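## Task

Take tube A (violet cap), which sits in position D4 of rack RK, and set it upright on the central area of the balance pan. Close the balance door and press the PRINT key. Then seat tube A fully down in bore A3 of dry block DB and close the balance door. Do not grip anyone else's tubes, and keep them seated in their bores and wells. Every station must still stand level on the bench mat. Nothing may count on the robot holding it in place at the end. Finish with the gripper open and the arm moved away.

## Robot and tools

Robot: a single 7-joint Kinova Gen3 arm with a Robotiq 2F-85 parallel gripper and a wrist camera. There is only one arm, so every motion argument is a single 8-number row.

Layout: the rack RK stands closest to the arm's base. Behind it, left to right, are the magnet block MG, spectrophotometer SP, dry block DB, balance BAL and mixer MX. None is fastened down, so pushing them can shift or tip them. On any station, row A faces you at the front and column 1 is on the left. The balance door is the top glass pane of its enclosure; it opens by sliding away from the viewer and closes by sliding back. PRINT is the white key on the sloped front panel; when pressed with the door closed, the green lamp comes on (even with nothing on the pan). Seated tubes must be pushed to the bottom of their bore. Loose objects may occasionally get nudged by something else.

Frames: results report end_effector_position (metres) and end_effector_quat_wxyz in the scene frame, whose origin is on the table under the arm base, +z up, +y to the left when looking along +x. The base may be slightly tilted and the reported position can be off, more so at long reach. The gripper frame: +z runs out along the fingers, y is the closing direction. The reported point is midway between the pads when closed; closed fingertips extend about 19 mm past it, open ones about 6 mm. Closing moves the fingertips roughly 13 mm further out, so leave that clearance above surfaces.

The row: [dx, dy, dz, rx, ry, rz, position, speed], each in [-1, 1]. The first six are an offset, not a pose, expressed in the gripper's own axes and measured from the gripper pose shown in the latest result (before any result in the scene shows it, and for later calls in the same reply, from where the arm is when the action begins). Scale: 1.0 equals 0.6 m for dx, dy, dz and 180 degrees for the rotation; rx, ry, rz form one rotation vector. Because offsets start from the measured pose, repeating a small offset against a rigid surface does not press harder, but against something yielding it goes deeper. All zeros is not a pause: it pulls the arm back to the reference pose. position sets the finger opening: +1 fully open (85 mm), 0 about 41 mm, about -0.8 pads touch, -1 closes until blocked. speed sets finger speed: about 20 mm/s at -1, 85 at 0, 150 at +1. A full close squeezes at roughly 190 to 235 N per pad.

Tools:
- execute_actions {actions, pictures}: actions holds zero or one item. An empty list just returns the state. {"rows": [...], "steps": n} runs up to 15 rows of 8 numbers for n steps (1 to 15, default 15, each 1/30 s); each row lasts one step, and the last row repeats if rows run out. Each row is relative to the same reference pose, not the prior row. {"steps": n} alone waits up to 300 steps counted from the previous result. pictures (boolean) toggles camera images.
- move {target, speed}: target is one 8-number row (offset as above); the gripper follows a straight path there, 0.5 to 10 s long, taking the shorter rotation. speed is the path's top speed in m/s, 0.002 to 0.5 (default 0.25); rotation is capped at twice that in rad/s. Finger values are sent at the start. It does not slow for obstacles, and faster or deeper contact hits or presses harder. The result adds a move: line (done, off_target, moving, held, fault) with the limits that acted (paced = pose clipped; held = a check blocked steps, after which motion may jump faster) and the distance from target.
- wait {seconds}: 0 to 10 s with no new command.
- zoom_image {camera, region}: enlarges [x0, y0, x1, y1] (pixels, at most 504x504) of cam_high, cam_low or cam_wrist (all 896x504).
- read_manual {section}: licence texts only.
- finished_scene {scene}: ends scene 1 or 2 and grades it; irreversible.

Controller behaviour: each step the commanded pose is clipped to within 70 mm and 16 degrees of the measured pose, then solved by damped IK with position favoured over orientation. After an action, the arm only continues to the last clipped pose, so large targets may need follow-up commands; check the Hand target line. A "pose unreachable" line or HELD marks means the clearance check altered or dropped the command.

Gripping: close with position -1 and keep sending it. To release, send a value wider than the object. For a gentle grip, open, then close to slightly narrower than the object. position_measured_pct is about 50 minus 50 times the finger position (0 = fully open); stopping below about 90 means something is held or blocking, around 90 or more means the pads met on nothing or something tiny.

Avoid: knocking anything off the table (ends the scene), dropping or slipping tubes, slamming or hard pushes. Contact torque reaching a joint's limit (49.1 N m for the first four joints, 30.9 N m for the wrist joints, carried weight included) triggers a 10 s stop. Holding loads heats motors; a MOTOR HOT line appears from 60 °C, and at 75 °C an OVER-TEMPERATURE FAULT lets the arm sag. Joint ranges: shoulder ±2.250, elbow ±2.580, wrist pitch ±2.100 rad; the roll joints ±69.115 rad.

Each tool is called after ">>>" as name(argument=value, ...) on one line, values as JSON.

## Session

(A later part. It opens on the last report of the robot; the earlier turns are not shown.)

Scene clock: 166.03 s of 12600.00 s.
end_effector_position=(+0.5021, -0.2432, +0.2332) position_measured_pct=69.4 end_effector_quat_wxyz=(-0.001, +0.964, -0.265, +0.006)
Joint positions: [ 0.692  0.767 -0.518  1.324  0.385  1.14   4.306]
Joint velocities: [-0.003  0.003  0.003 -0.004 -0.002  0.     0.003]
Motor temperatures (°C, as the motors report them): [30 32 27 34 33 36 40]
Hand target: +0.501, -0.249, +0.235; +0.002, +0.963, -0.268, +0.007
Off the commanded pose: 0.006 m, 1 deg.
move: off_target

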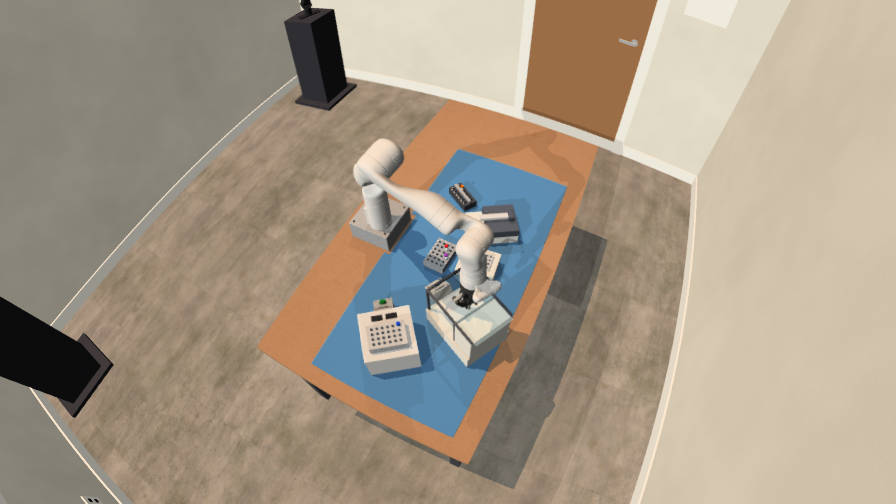

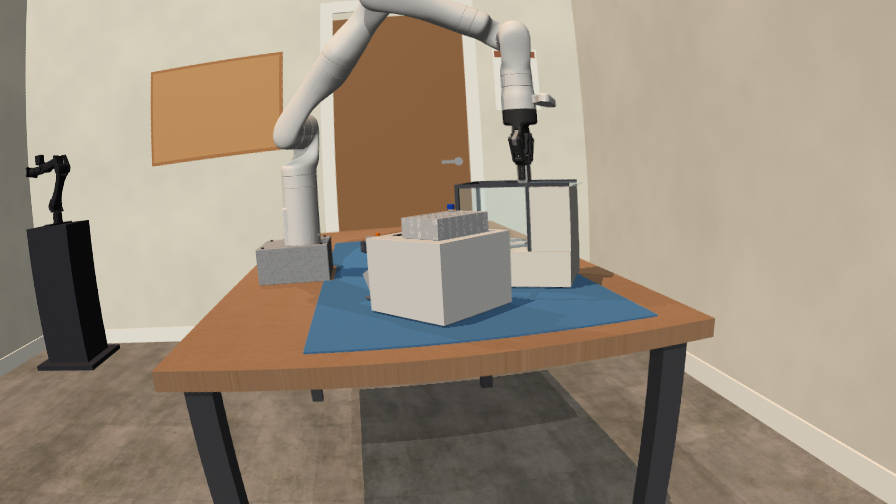

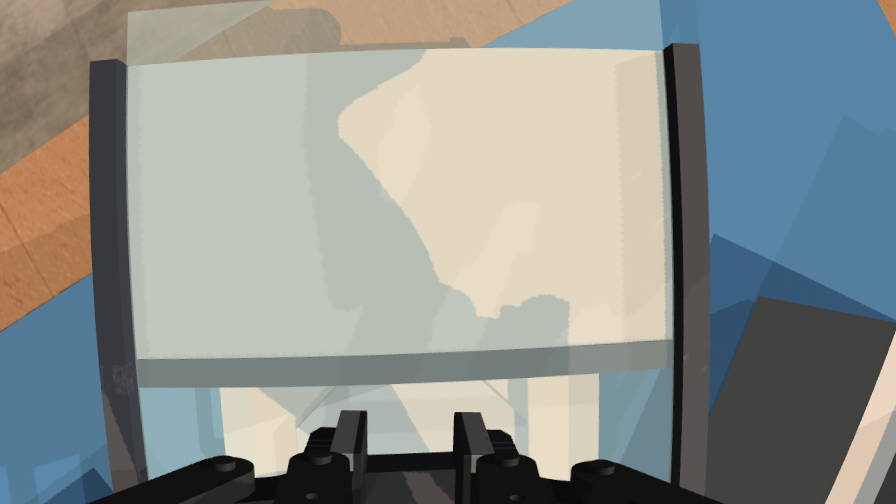

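>>> move(target=[0.03,-0.002,0,0,0,0,-0.5,-0.5], speed=0.02)

Scene clock: 173.17 s of 12600.00 s.
end_effector_position=(+0.5165, -0.2498, +0.2331) position_measured_pct=69.4 end_effector_quat_wxyz=(-0.002, +0.964, -0.265, +0.003)
Joint positions: [ 0.675  0.804 -0.512  1.247  0.387  1.182  4.321]
Joint velocities: [-0.002  0.004 -0.    -0.007 -0.     0.009  0.002]
Motor temperatures (°C, as the motors report them): [30 32 27 34 33 36 40]
Hand target: +0.518, -0.251, +0.234; -0.001, +0.964, -0.265, +0.006
Off the commanded pose: 0.002 m, 0 deg.
move: done

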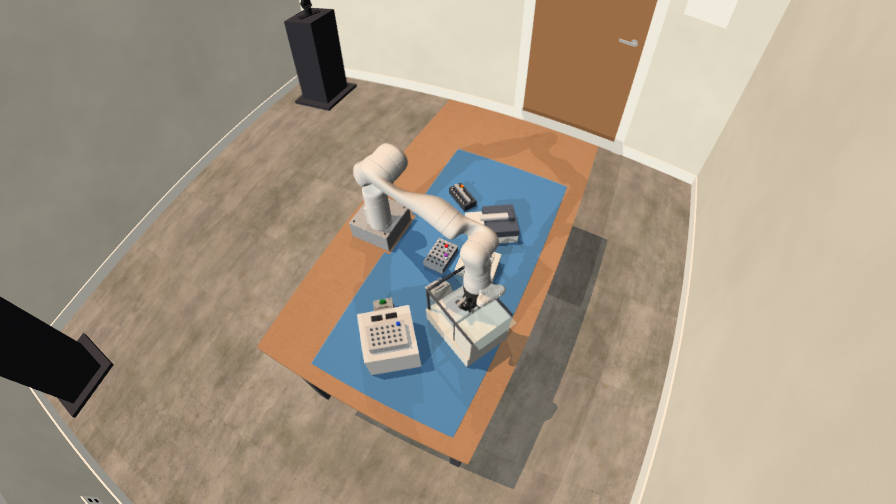

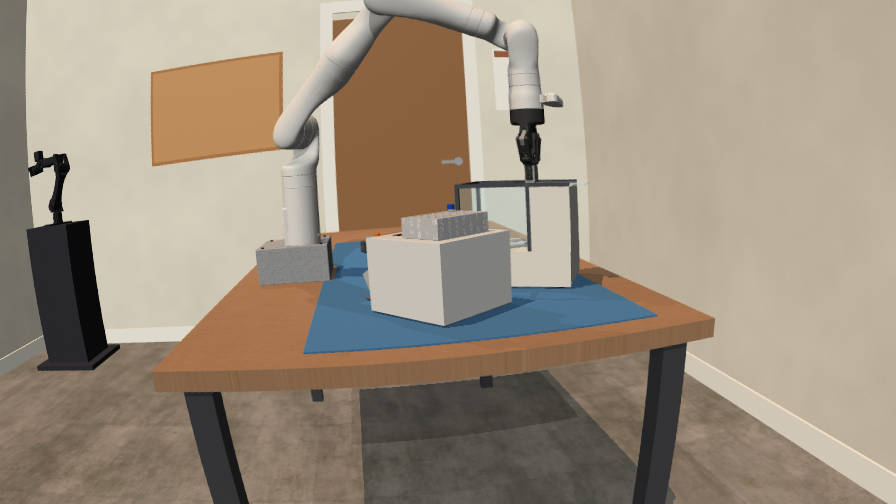

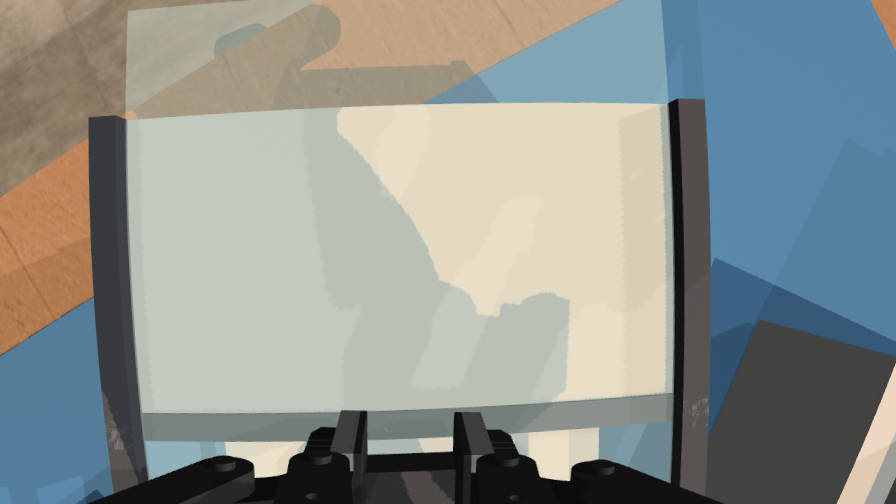

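>>> move(target=[0,0,0,0,0,0,0.2,0])

>>> move(target=[-0.17,0,-0.2,0,0,0,0.2,0])

Scene clock: 177.37 s of 12600.00 s.
end_effector_position=(+0.5165, -0.2498, +0.2331) position_measured_pct=40.1 end_effector_quat_wxyz=(-0.002, +0.964, -0.265, +0.003)
Joint positions: [ 0.675  0.804 -0.512  1.247  0.387  1.182  4.321]
Joint velocities: [ 0.    -0.    -0.001  0.002  0.001  0.     0.   ]
Motor temperatures (°C, as the motors report them): [30 32 27 34 33 36 40]
Hand target: +0.517, -0.250, +0.233; -0.002, +0.964, -0.265, +0.003
Off the commanded pose: 0.000 m, 0 deg.
move: done

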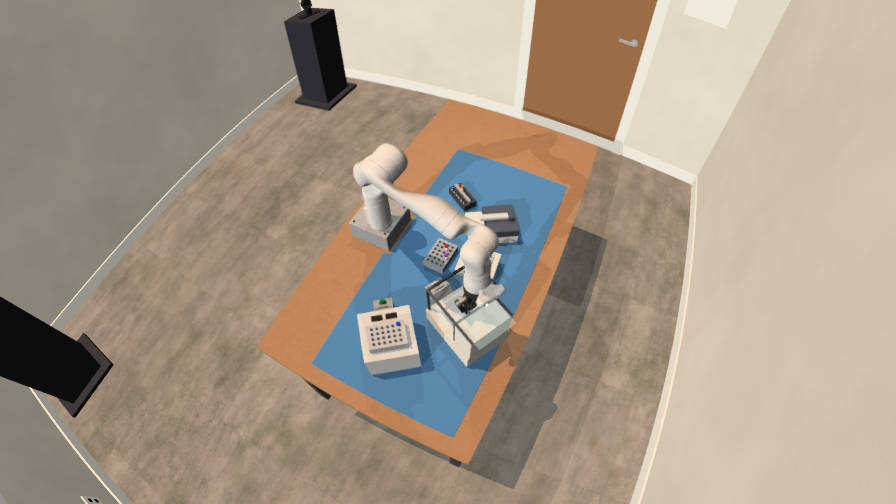

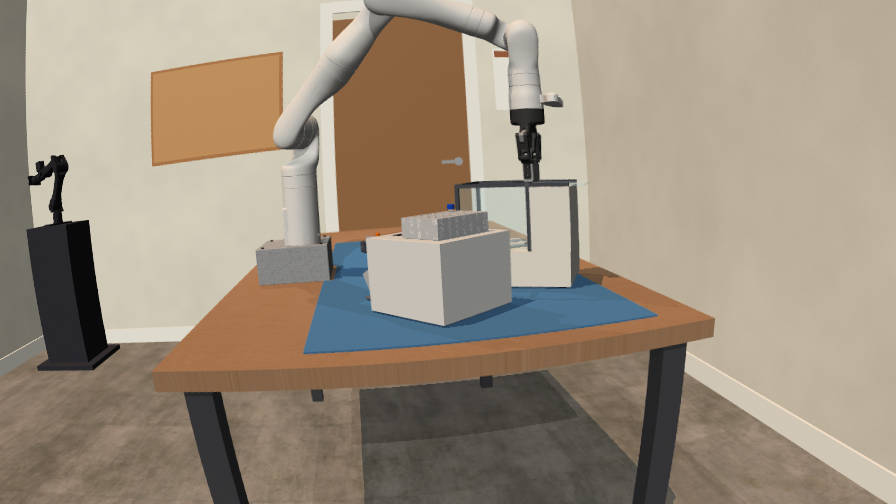

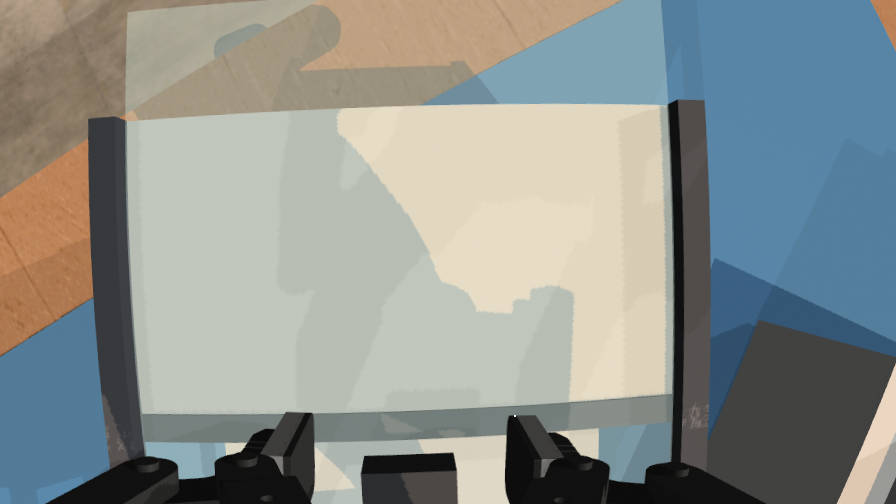

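Scene clock: 178.57 s of 12600.00 s.
end_effector_position=(+0.4275, -0.1979, +0.3518) position_measured_pct=40.1 end_effector_quat_wxyz=(-0.002, +0.964, -0.265, +0.003)
Joint positions: [ 0.768  0.471 -0.587  1.447  0.261  1.299  4.33 ]
Joint velocities: [ 0.003 -0.005 -0.001 -0.001 -0.001  0.001  0.   ]
Motor temperatures (°C, as the motors report them): [30 32 27 34 33 36 40]
Hand target: +0.427, -0.198, +0.352; -0.002, +0.964, -0.265, +0.003
Off the commanded pose: 0.001 m, 0 deg.
move: done

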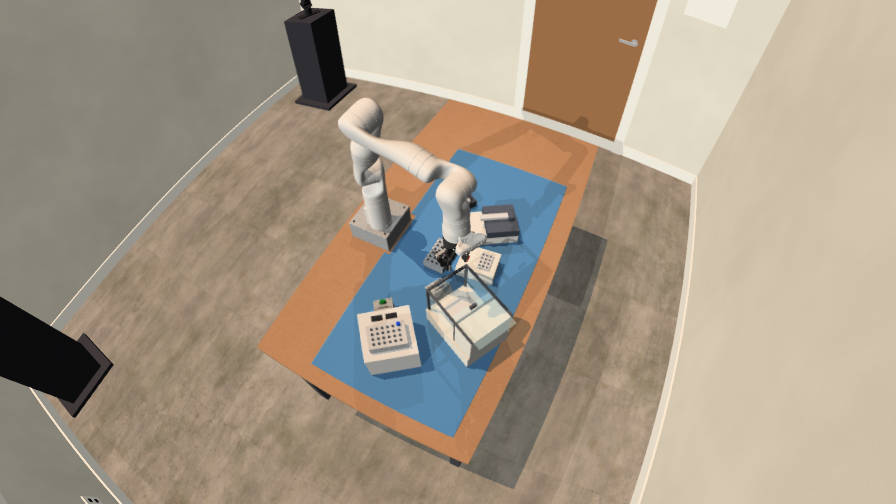

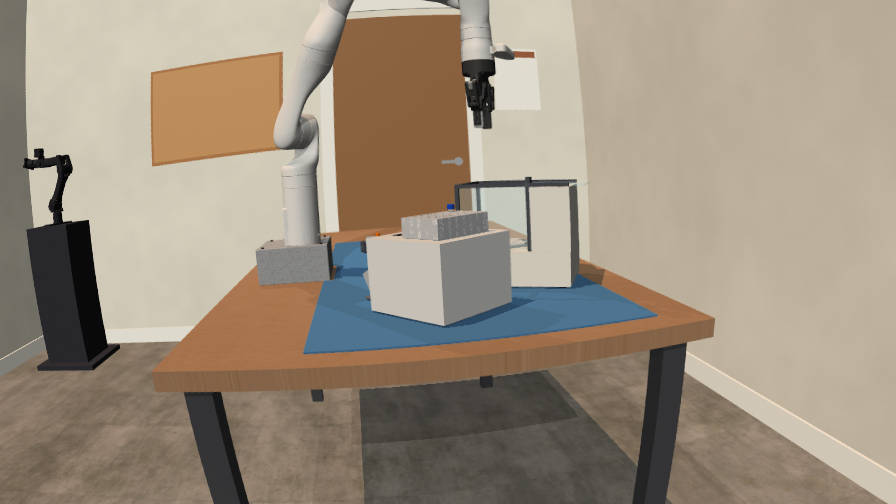

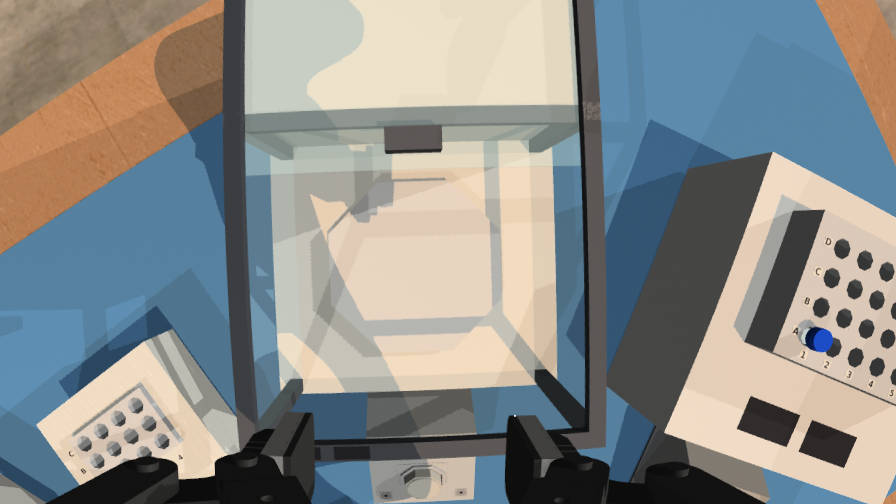

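>>> move(target=[-0.316,-0.19,0.22,0,0,-0.171,-0.1,0])

Scene clock: 200.97 s of 12600.00 s.
end_effector_position=(+0.3232, -0.0045, +0.2191) position_measured_pct=54.8 end_effector_quat_wxyz=(+0.000, +1.000, -0.000, +0.003)
Joint positions: [ 0.536  0.383 -0.75   2.146  0.387  0.743  4.237]
Joint velocities: [-0.011  0.002 -0.001  0.003  0.006 -0.001 -0.008]
Motor temperatures (°C, as the motors report them): [30 33 27 34 33 36 40]
Hand target: +0.323, -0.004, +0.219; +0.000, +1.000, +0.000, +0.003
Off the commanded pose: 0.002 m, 0 deg.
move: done

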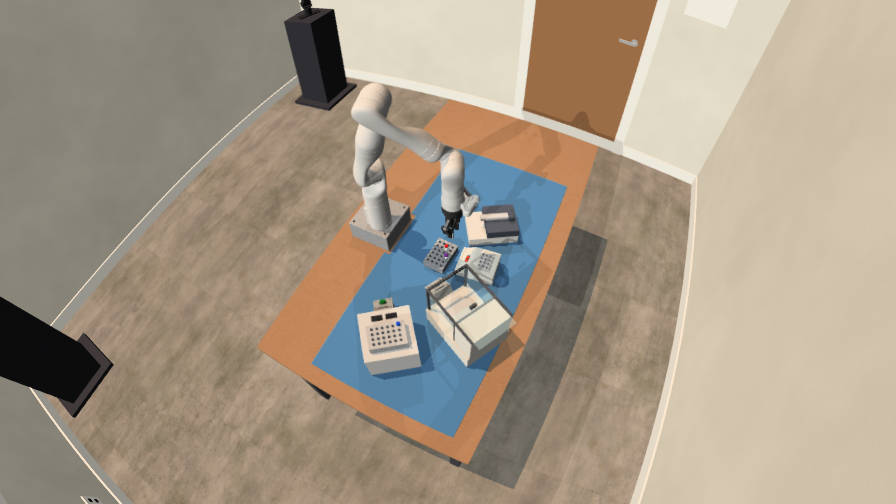

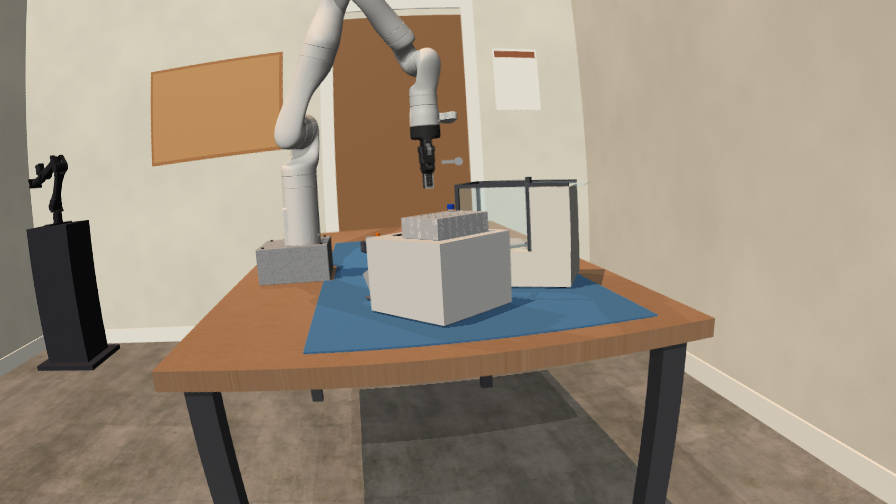

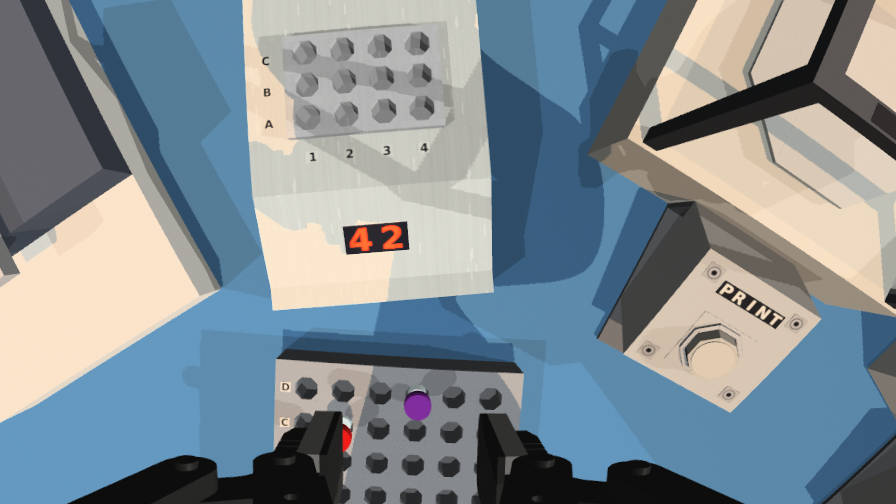

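>>> move(target=[-0.032,0.007,0.165,0,0,0,-0.1,0], speed=0.15)

Scene clock: 212.33 s of 12600.00 s.
end_effector_position=(+0.3052, -0.0094, +0.1203) position_measured_pct=54.8 end_effector_quat_wxyz=(+0.000, +1.000, -0.001, +0.004)
Joint positions: [ 0.324  0.585 -0.488  2.31   0.743  0.394  3.908]
Joint velocities: [-0.018  0.003  0.007  0.004  0.012 -0.007 -0.014]
Motor temperatures (°C, as the motors report them): [30 32 27 34 33 36 40]
Hand target: +0.305, -0.009, +0.120; +0.000, +1.000, -0.000, +0.004
Off the commanded pose: 0.001 m, 0 deg.
move: done

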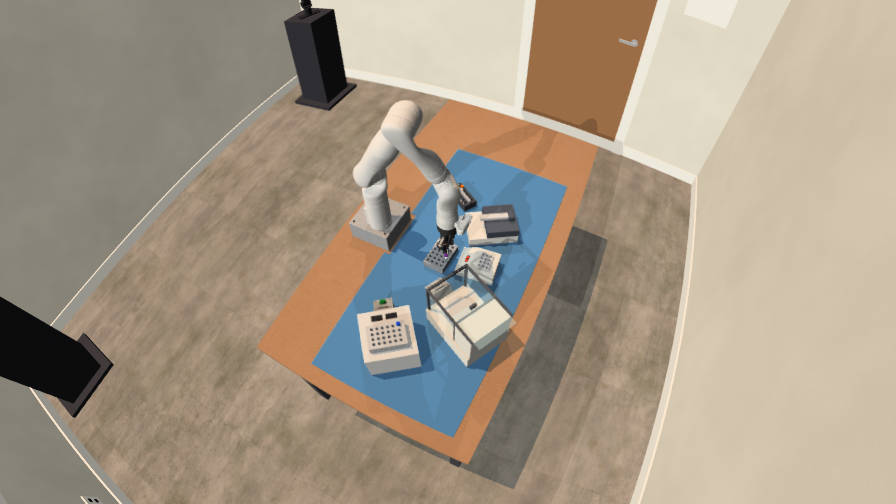

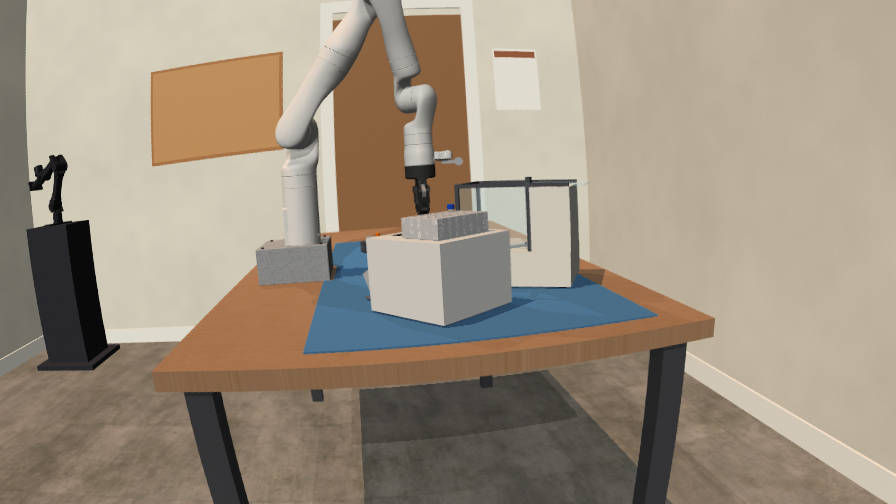

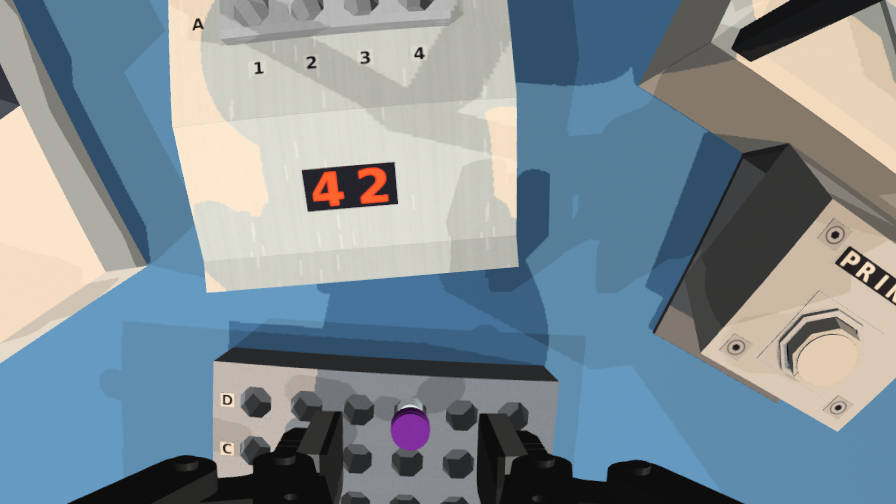

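>>> move(target=[0,0,0.06,0,0,0,-0.1,0], speed=0.08)

Scene clock: 215.97 s of 12600.00 s.
end_effector_position=(+0.3058, -0.0099, +0.0846) position_measured_pct=54.8 end_effector_quat_wxyz=(+0.000, +1.000, -0.002, +0.004)
Joint positions: [ 0.194  0.674 -0.315  2.329  0.898  0.251  3.764]
Joint velocities: [-0.025  0.004  0.019  0.007  0.016 -0.015 -0.018]
Motor temperatures (°C, as the motors report them): [30 32 27 34 33 36 40]
Hand target: +0.306, -0.009, +0.084; +0.000, +1.000, -0.001, +0.004
Off the commanded pose: 0.001 m, 0 deg.
move: done

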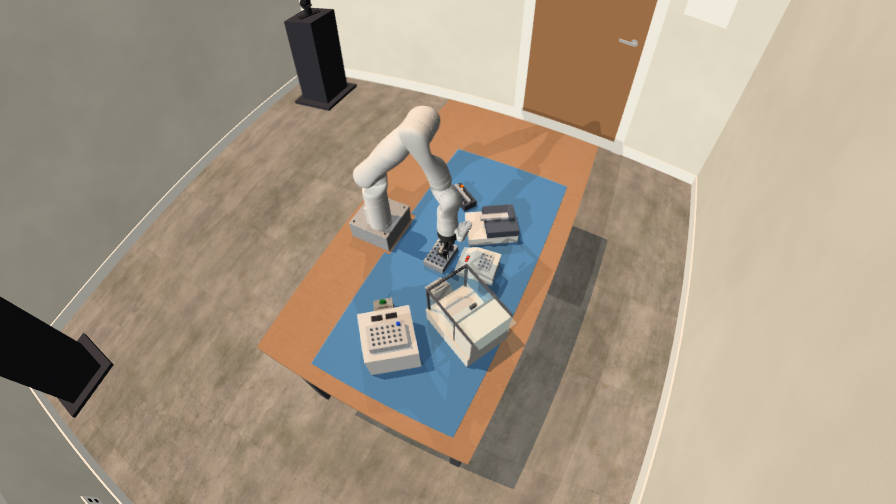

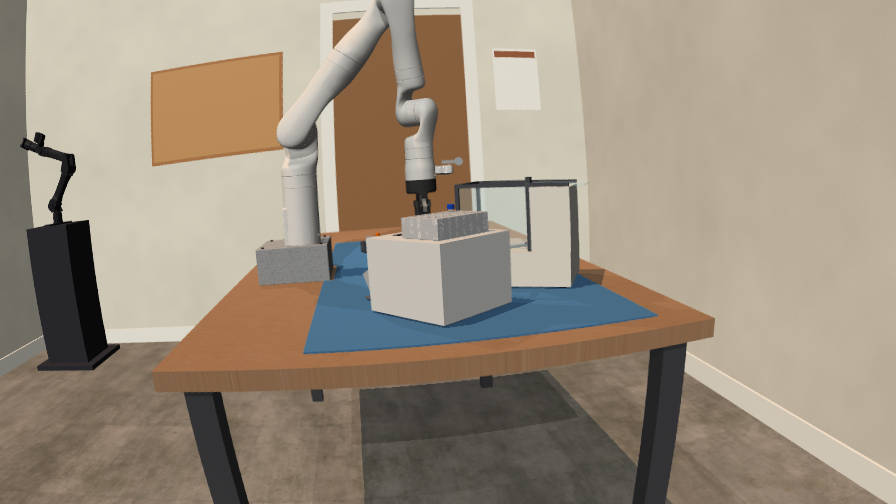

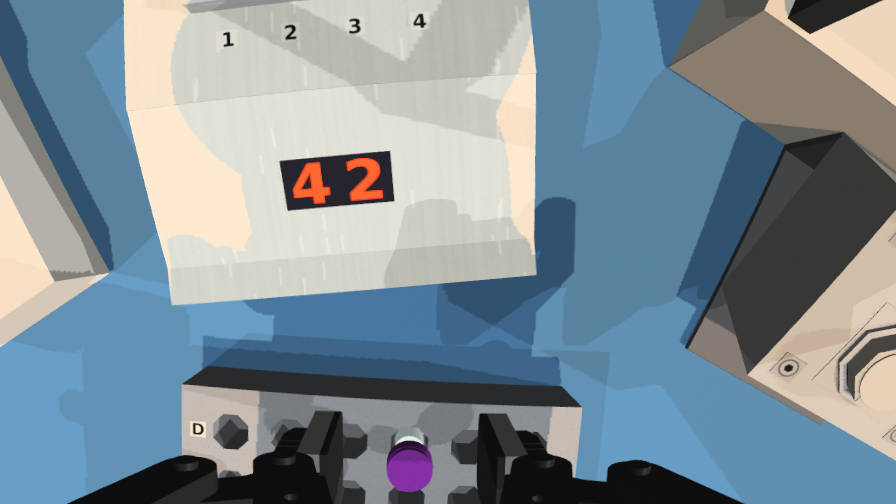

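>>> move(target=[0,0,0.031,0,0,0,-0.1,0], speed=0.04)

Scene clock: 227.27 s of 12600.00 s.
end_effector_position=(+0.3062, -0.0103, +0.0663) position_measured_pct=54.8 end_effector_quat_wxyz=(+0.000, +1.000, -0.003, +0.004)
Joint positions: [ 0.107  0.723 -0.197  2.334  0.971  0.158  3.693]
Joint velocities: [-0.024  0.005  0.02   0.004  0.012 -0.018 -0.014]
Motor temperatures (°C, as the motors report them): [30 32 27 34 33 36 40]
Hand target: +0.306, -0.010, +0.066; +0.000, +1.000, -0.002, +0.004
Off the commanded pose: 0.001 m, 0 deg.
move: done

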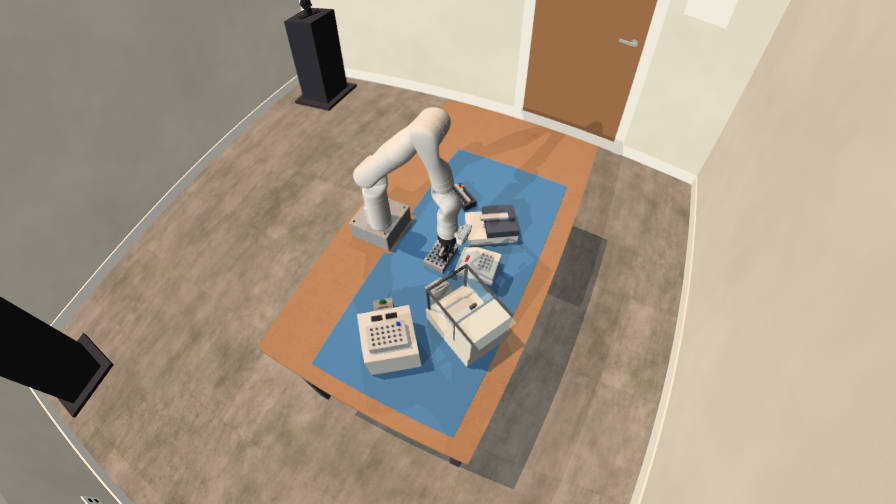

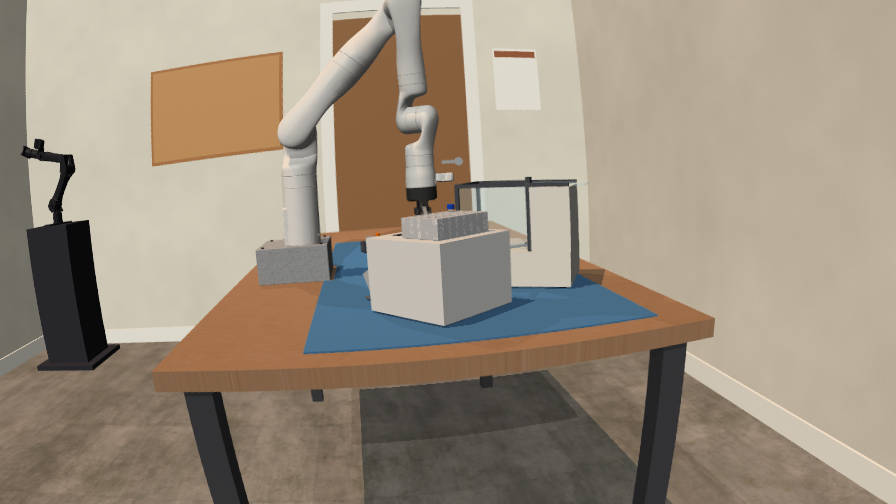

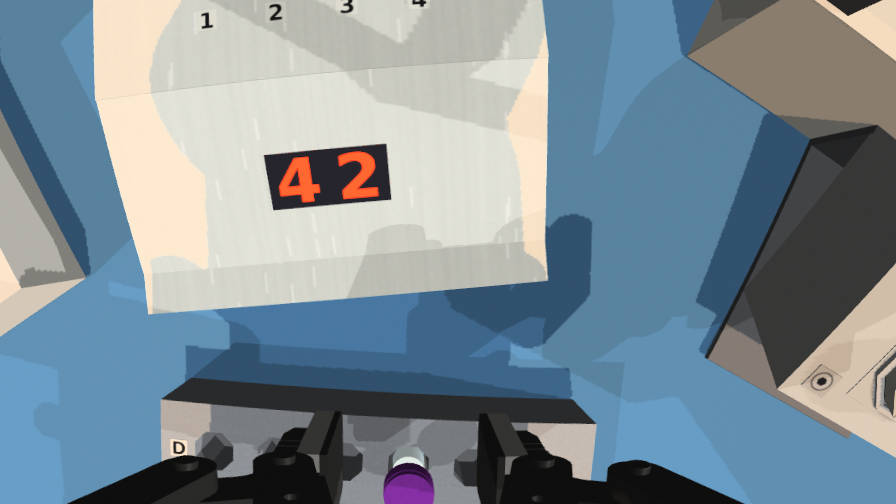

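>>> move(target=[0,0,0,0,0,0,-0.7,-0.3])

>>> move(target=[0,0,-0.12,0,0,0,-0.7,-0.3], speed=0.08)

Scene clock: 234.13 s of 12600.00 s.
end_effector_position=(+0.3062, -0.0103, +0.0663) position_measured_pct=84.9 end_effector_quat_wxyz=(+0.000, +1.000, -0.003, +0.004)
Joint positions: [ 0.107  0.723 -0.197  2.334  0.971  0.158  3.693]
Joint velocities: [ 0.     0.    -0.001 -0.001 -0.     0.001  0.   ]
Motor temperatures (°C, as the motors report them): [30 32 27 34 33 36 40]
Hand target: +0.306, -0.010, +0.066; +0.000, +1.000, -0.003, +0.004
Off the commanded pose: 0.000 m, 0 deg.
move: done

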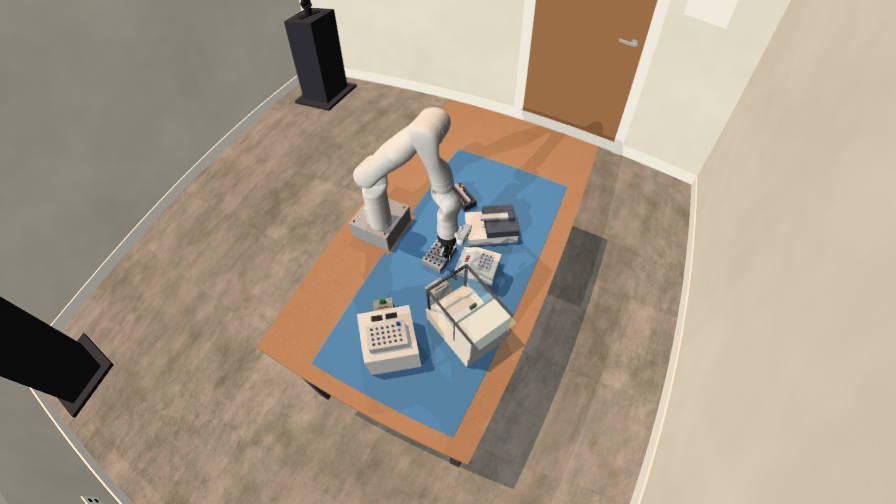

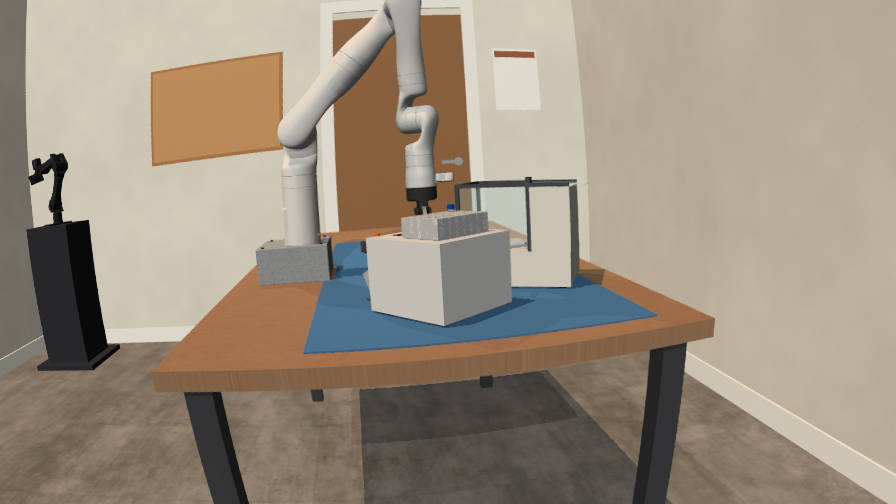

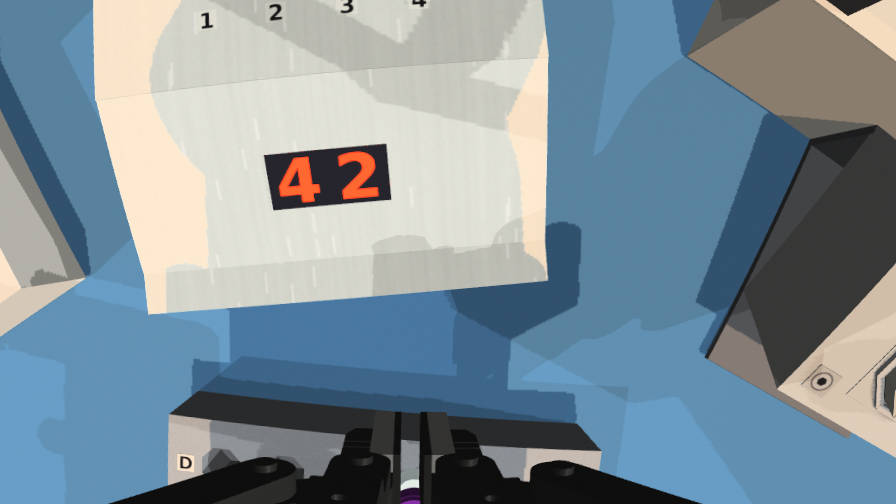

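Scene clock: 235.47 s of 12600.00 s.
end_effector_position=(+0.3052, -0.0099, +0.1380) position_measured_pct=84.9 end_effector_quat_wxyz=(+0.000, +1.000, -0.002, +0.004)
Joint positions: [ 0.378  0.542 -0.554  2.296  0.665  0.455  3.98 ]
Joint velocities: [ 0.012 -0.003 -0.001 -0.002 -0.008  0.005  0.007]
Motor temperatures (°C, as the motors report them): [30 32 27 34 33 36 40]
Hand target: +0.305, -0.010, +0.138; +0.000, +1.000, -0.002, +0.004
Off the commanded pose: 0.001 m, 0 deg.
move: done

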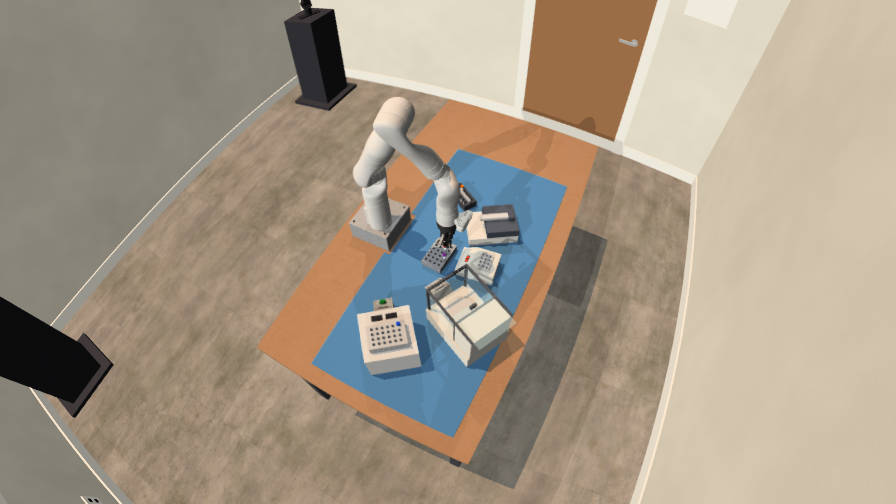

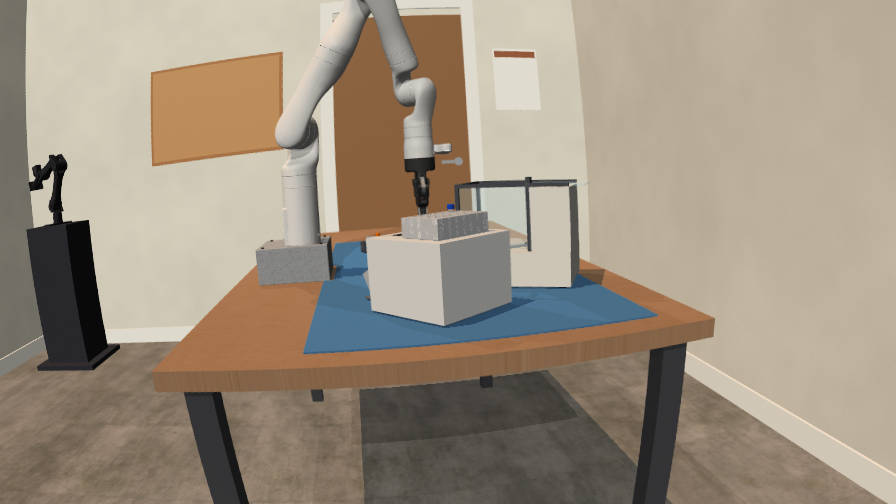

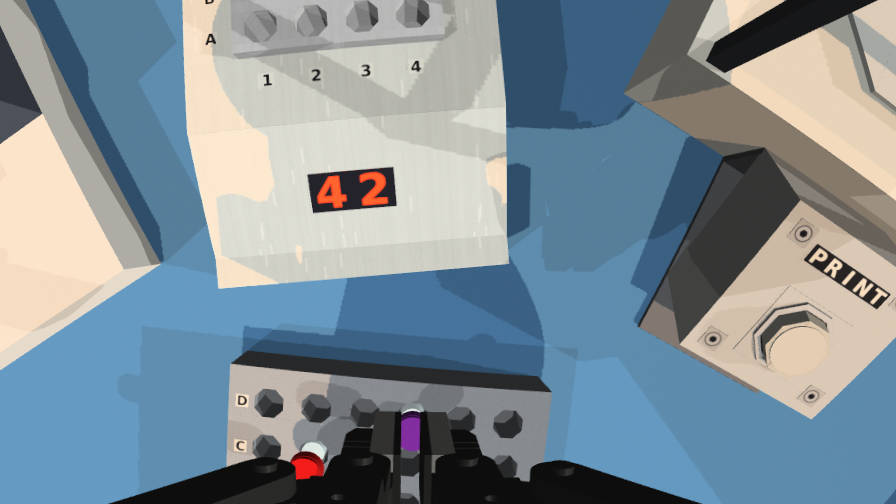

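>>> move(target=[-0.009,0.001,0.11,0,0,0,-0.1,0], speed=0.06)

Scene clock: 250.00 s of 12600.00 s.
end_effector_position=(+0.3007, -0.0111, +0.0723) position_measured_pct=54.8 end_effector_quat_wxyz=(+0.000, +1.000, -0.003, +0.004)
Joint positions: [ 0.119  0.702 -0.211  2.35   0.958  0.166  3.706]
Joint velocities: [-0.036  0.004  0.034  0.006  0.017 -0.026 -0.023]
Motor temperatures (°C, as the motors report them): [30 32 27 34 33 36 40]
Hand target: +0.301, -0.011, +0.072; +0.000, +1.000, -0.002, +0.004
Off the commanded pose: 0.001 m, 0 deg.
move: done

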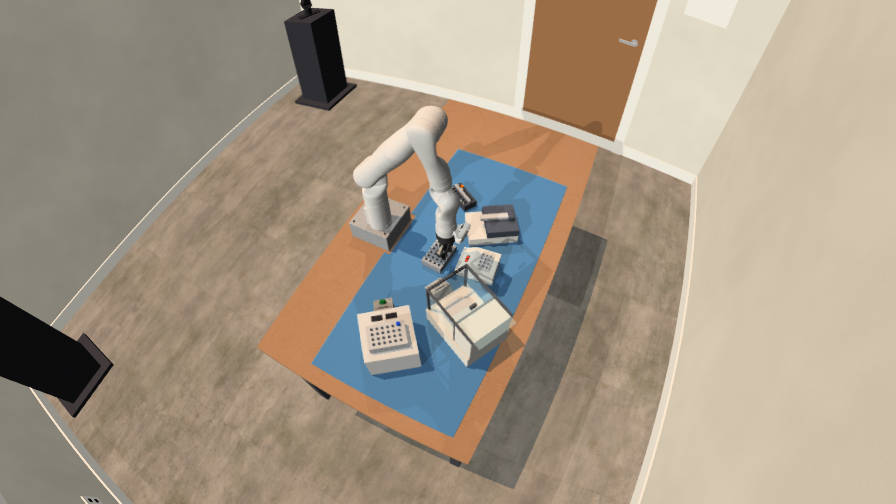

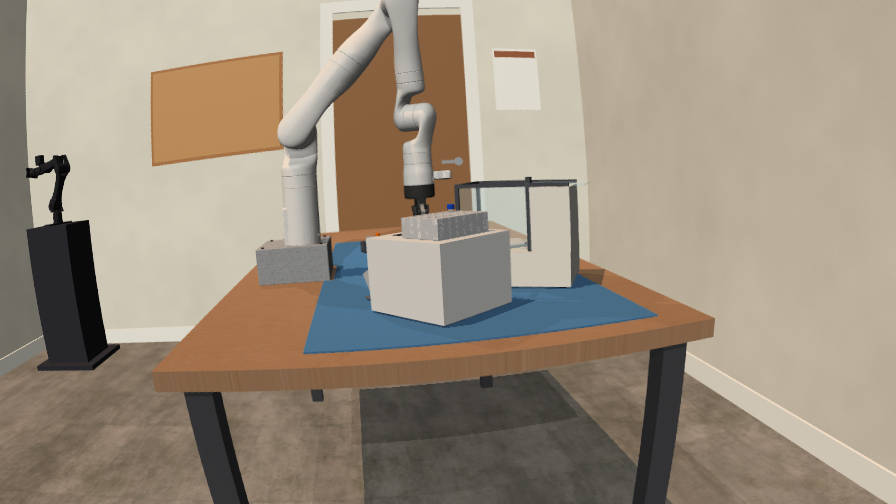

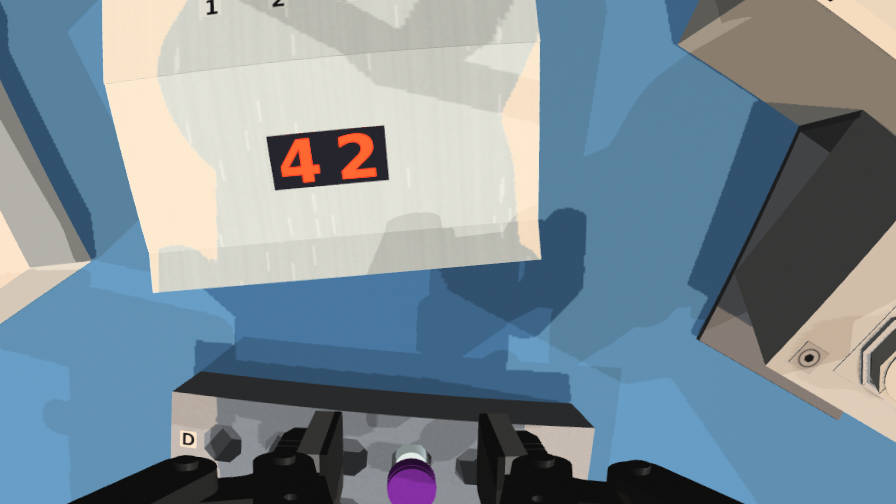

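>>> move(target=[-0.011,0,0.029,0,0,0,-0.1,0], speed=0.02)

Scene clock: 266.00 s of 12600.00 s.
end_effector_position=(+0.2946, -0.0115, +0.0552) position_measured_pct=54.8 end_effector_quat_wxyz=(+0.000, +1.000, -0.004, +0.004)
Joint positions: [-0.022  0.753 -0.021  2.375  1.015  0.017  3.646]
Joint velocities: [-0.042  0.008  0.05   0.008  0.001 -0.039 -0.004]
Motor temperatures (°C, as the motors report them): [30 32 27 34 33 36 40]
Hand target: +0.294, -0.011, +0.055; +0.000, +1.000, -0.003, +0.004
Off the commanded pose: 0.001 m, 0 deg.
move: done

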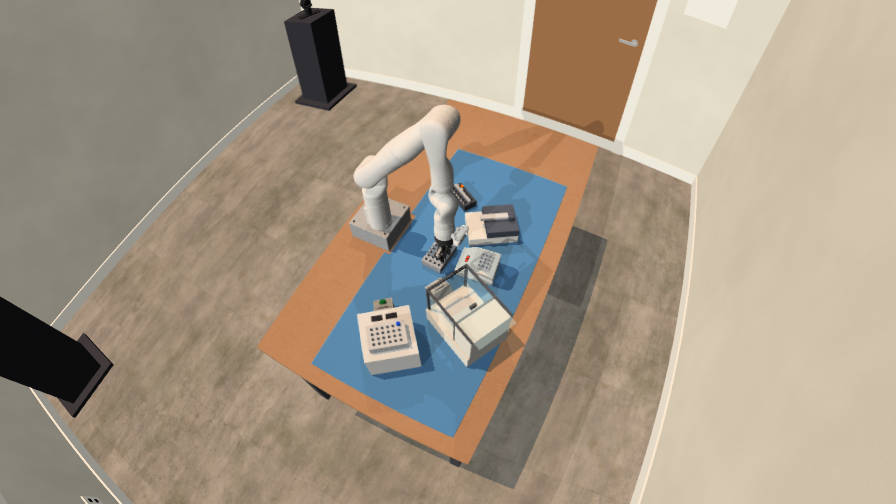

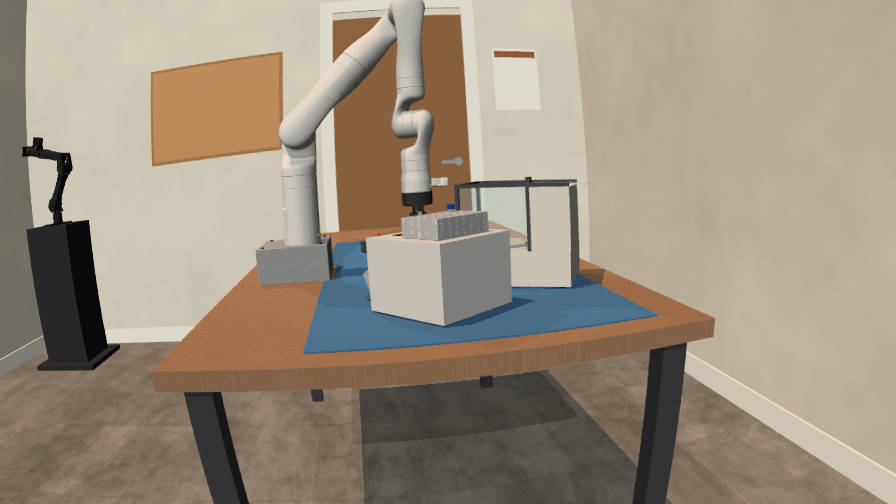

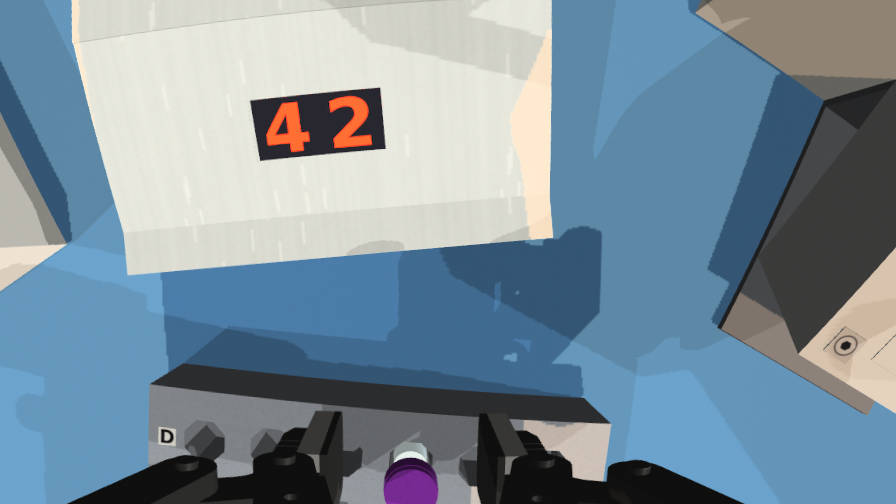

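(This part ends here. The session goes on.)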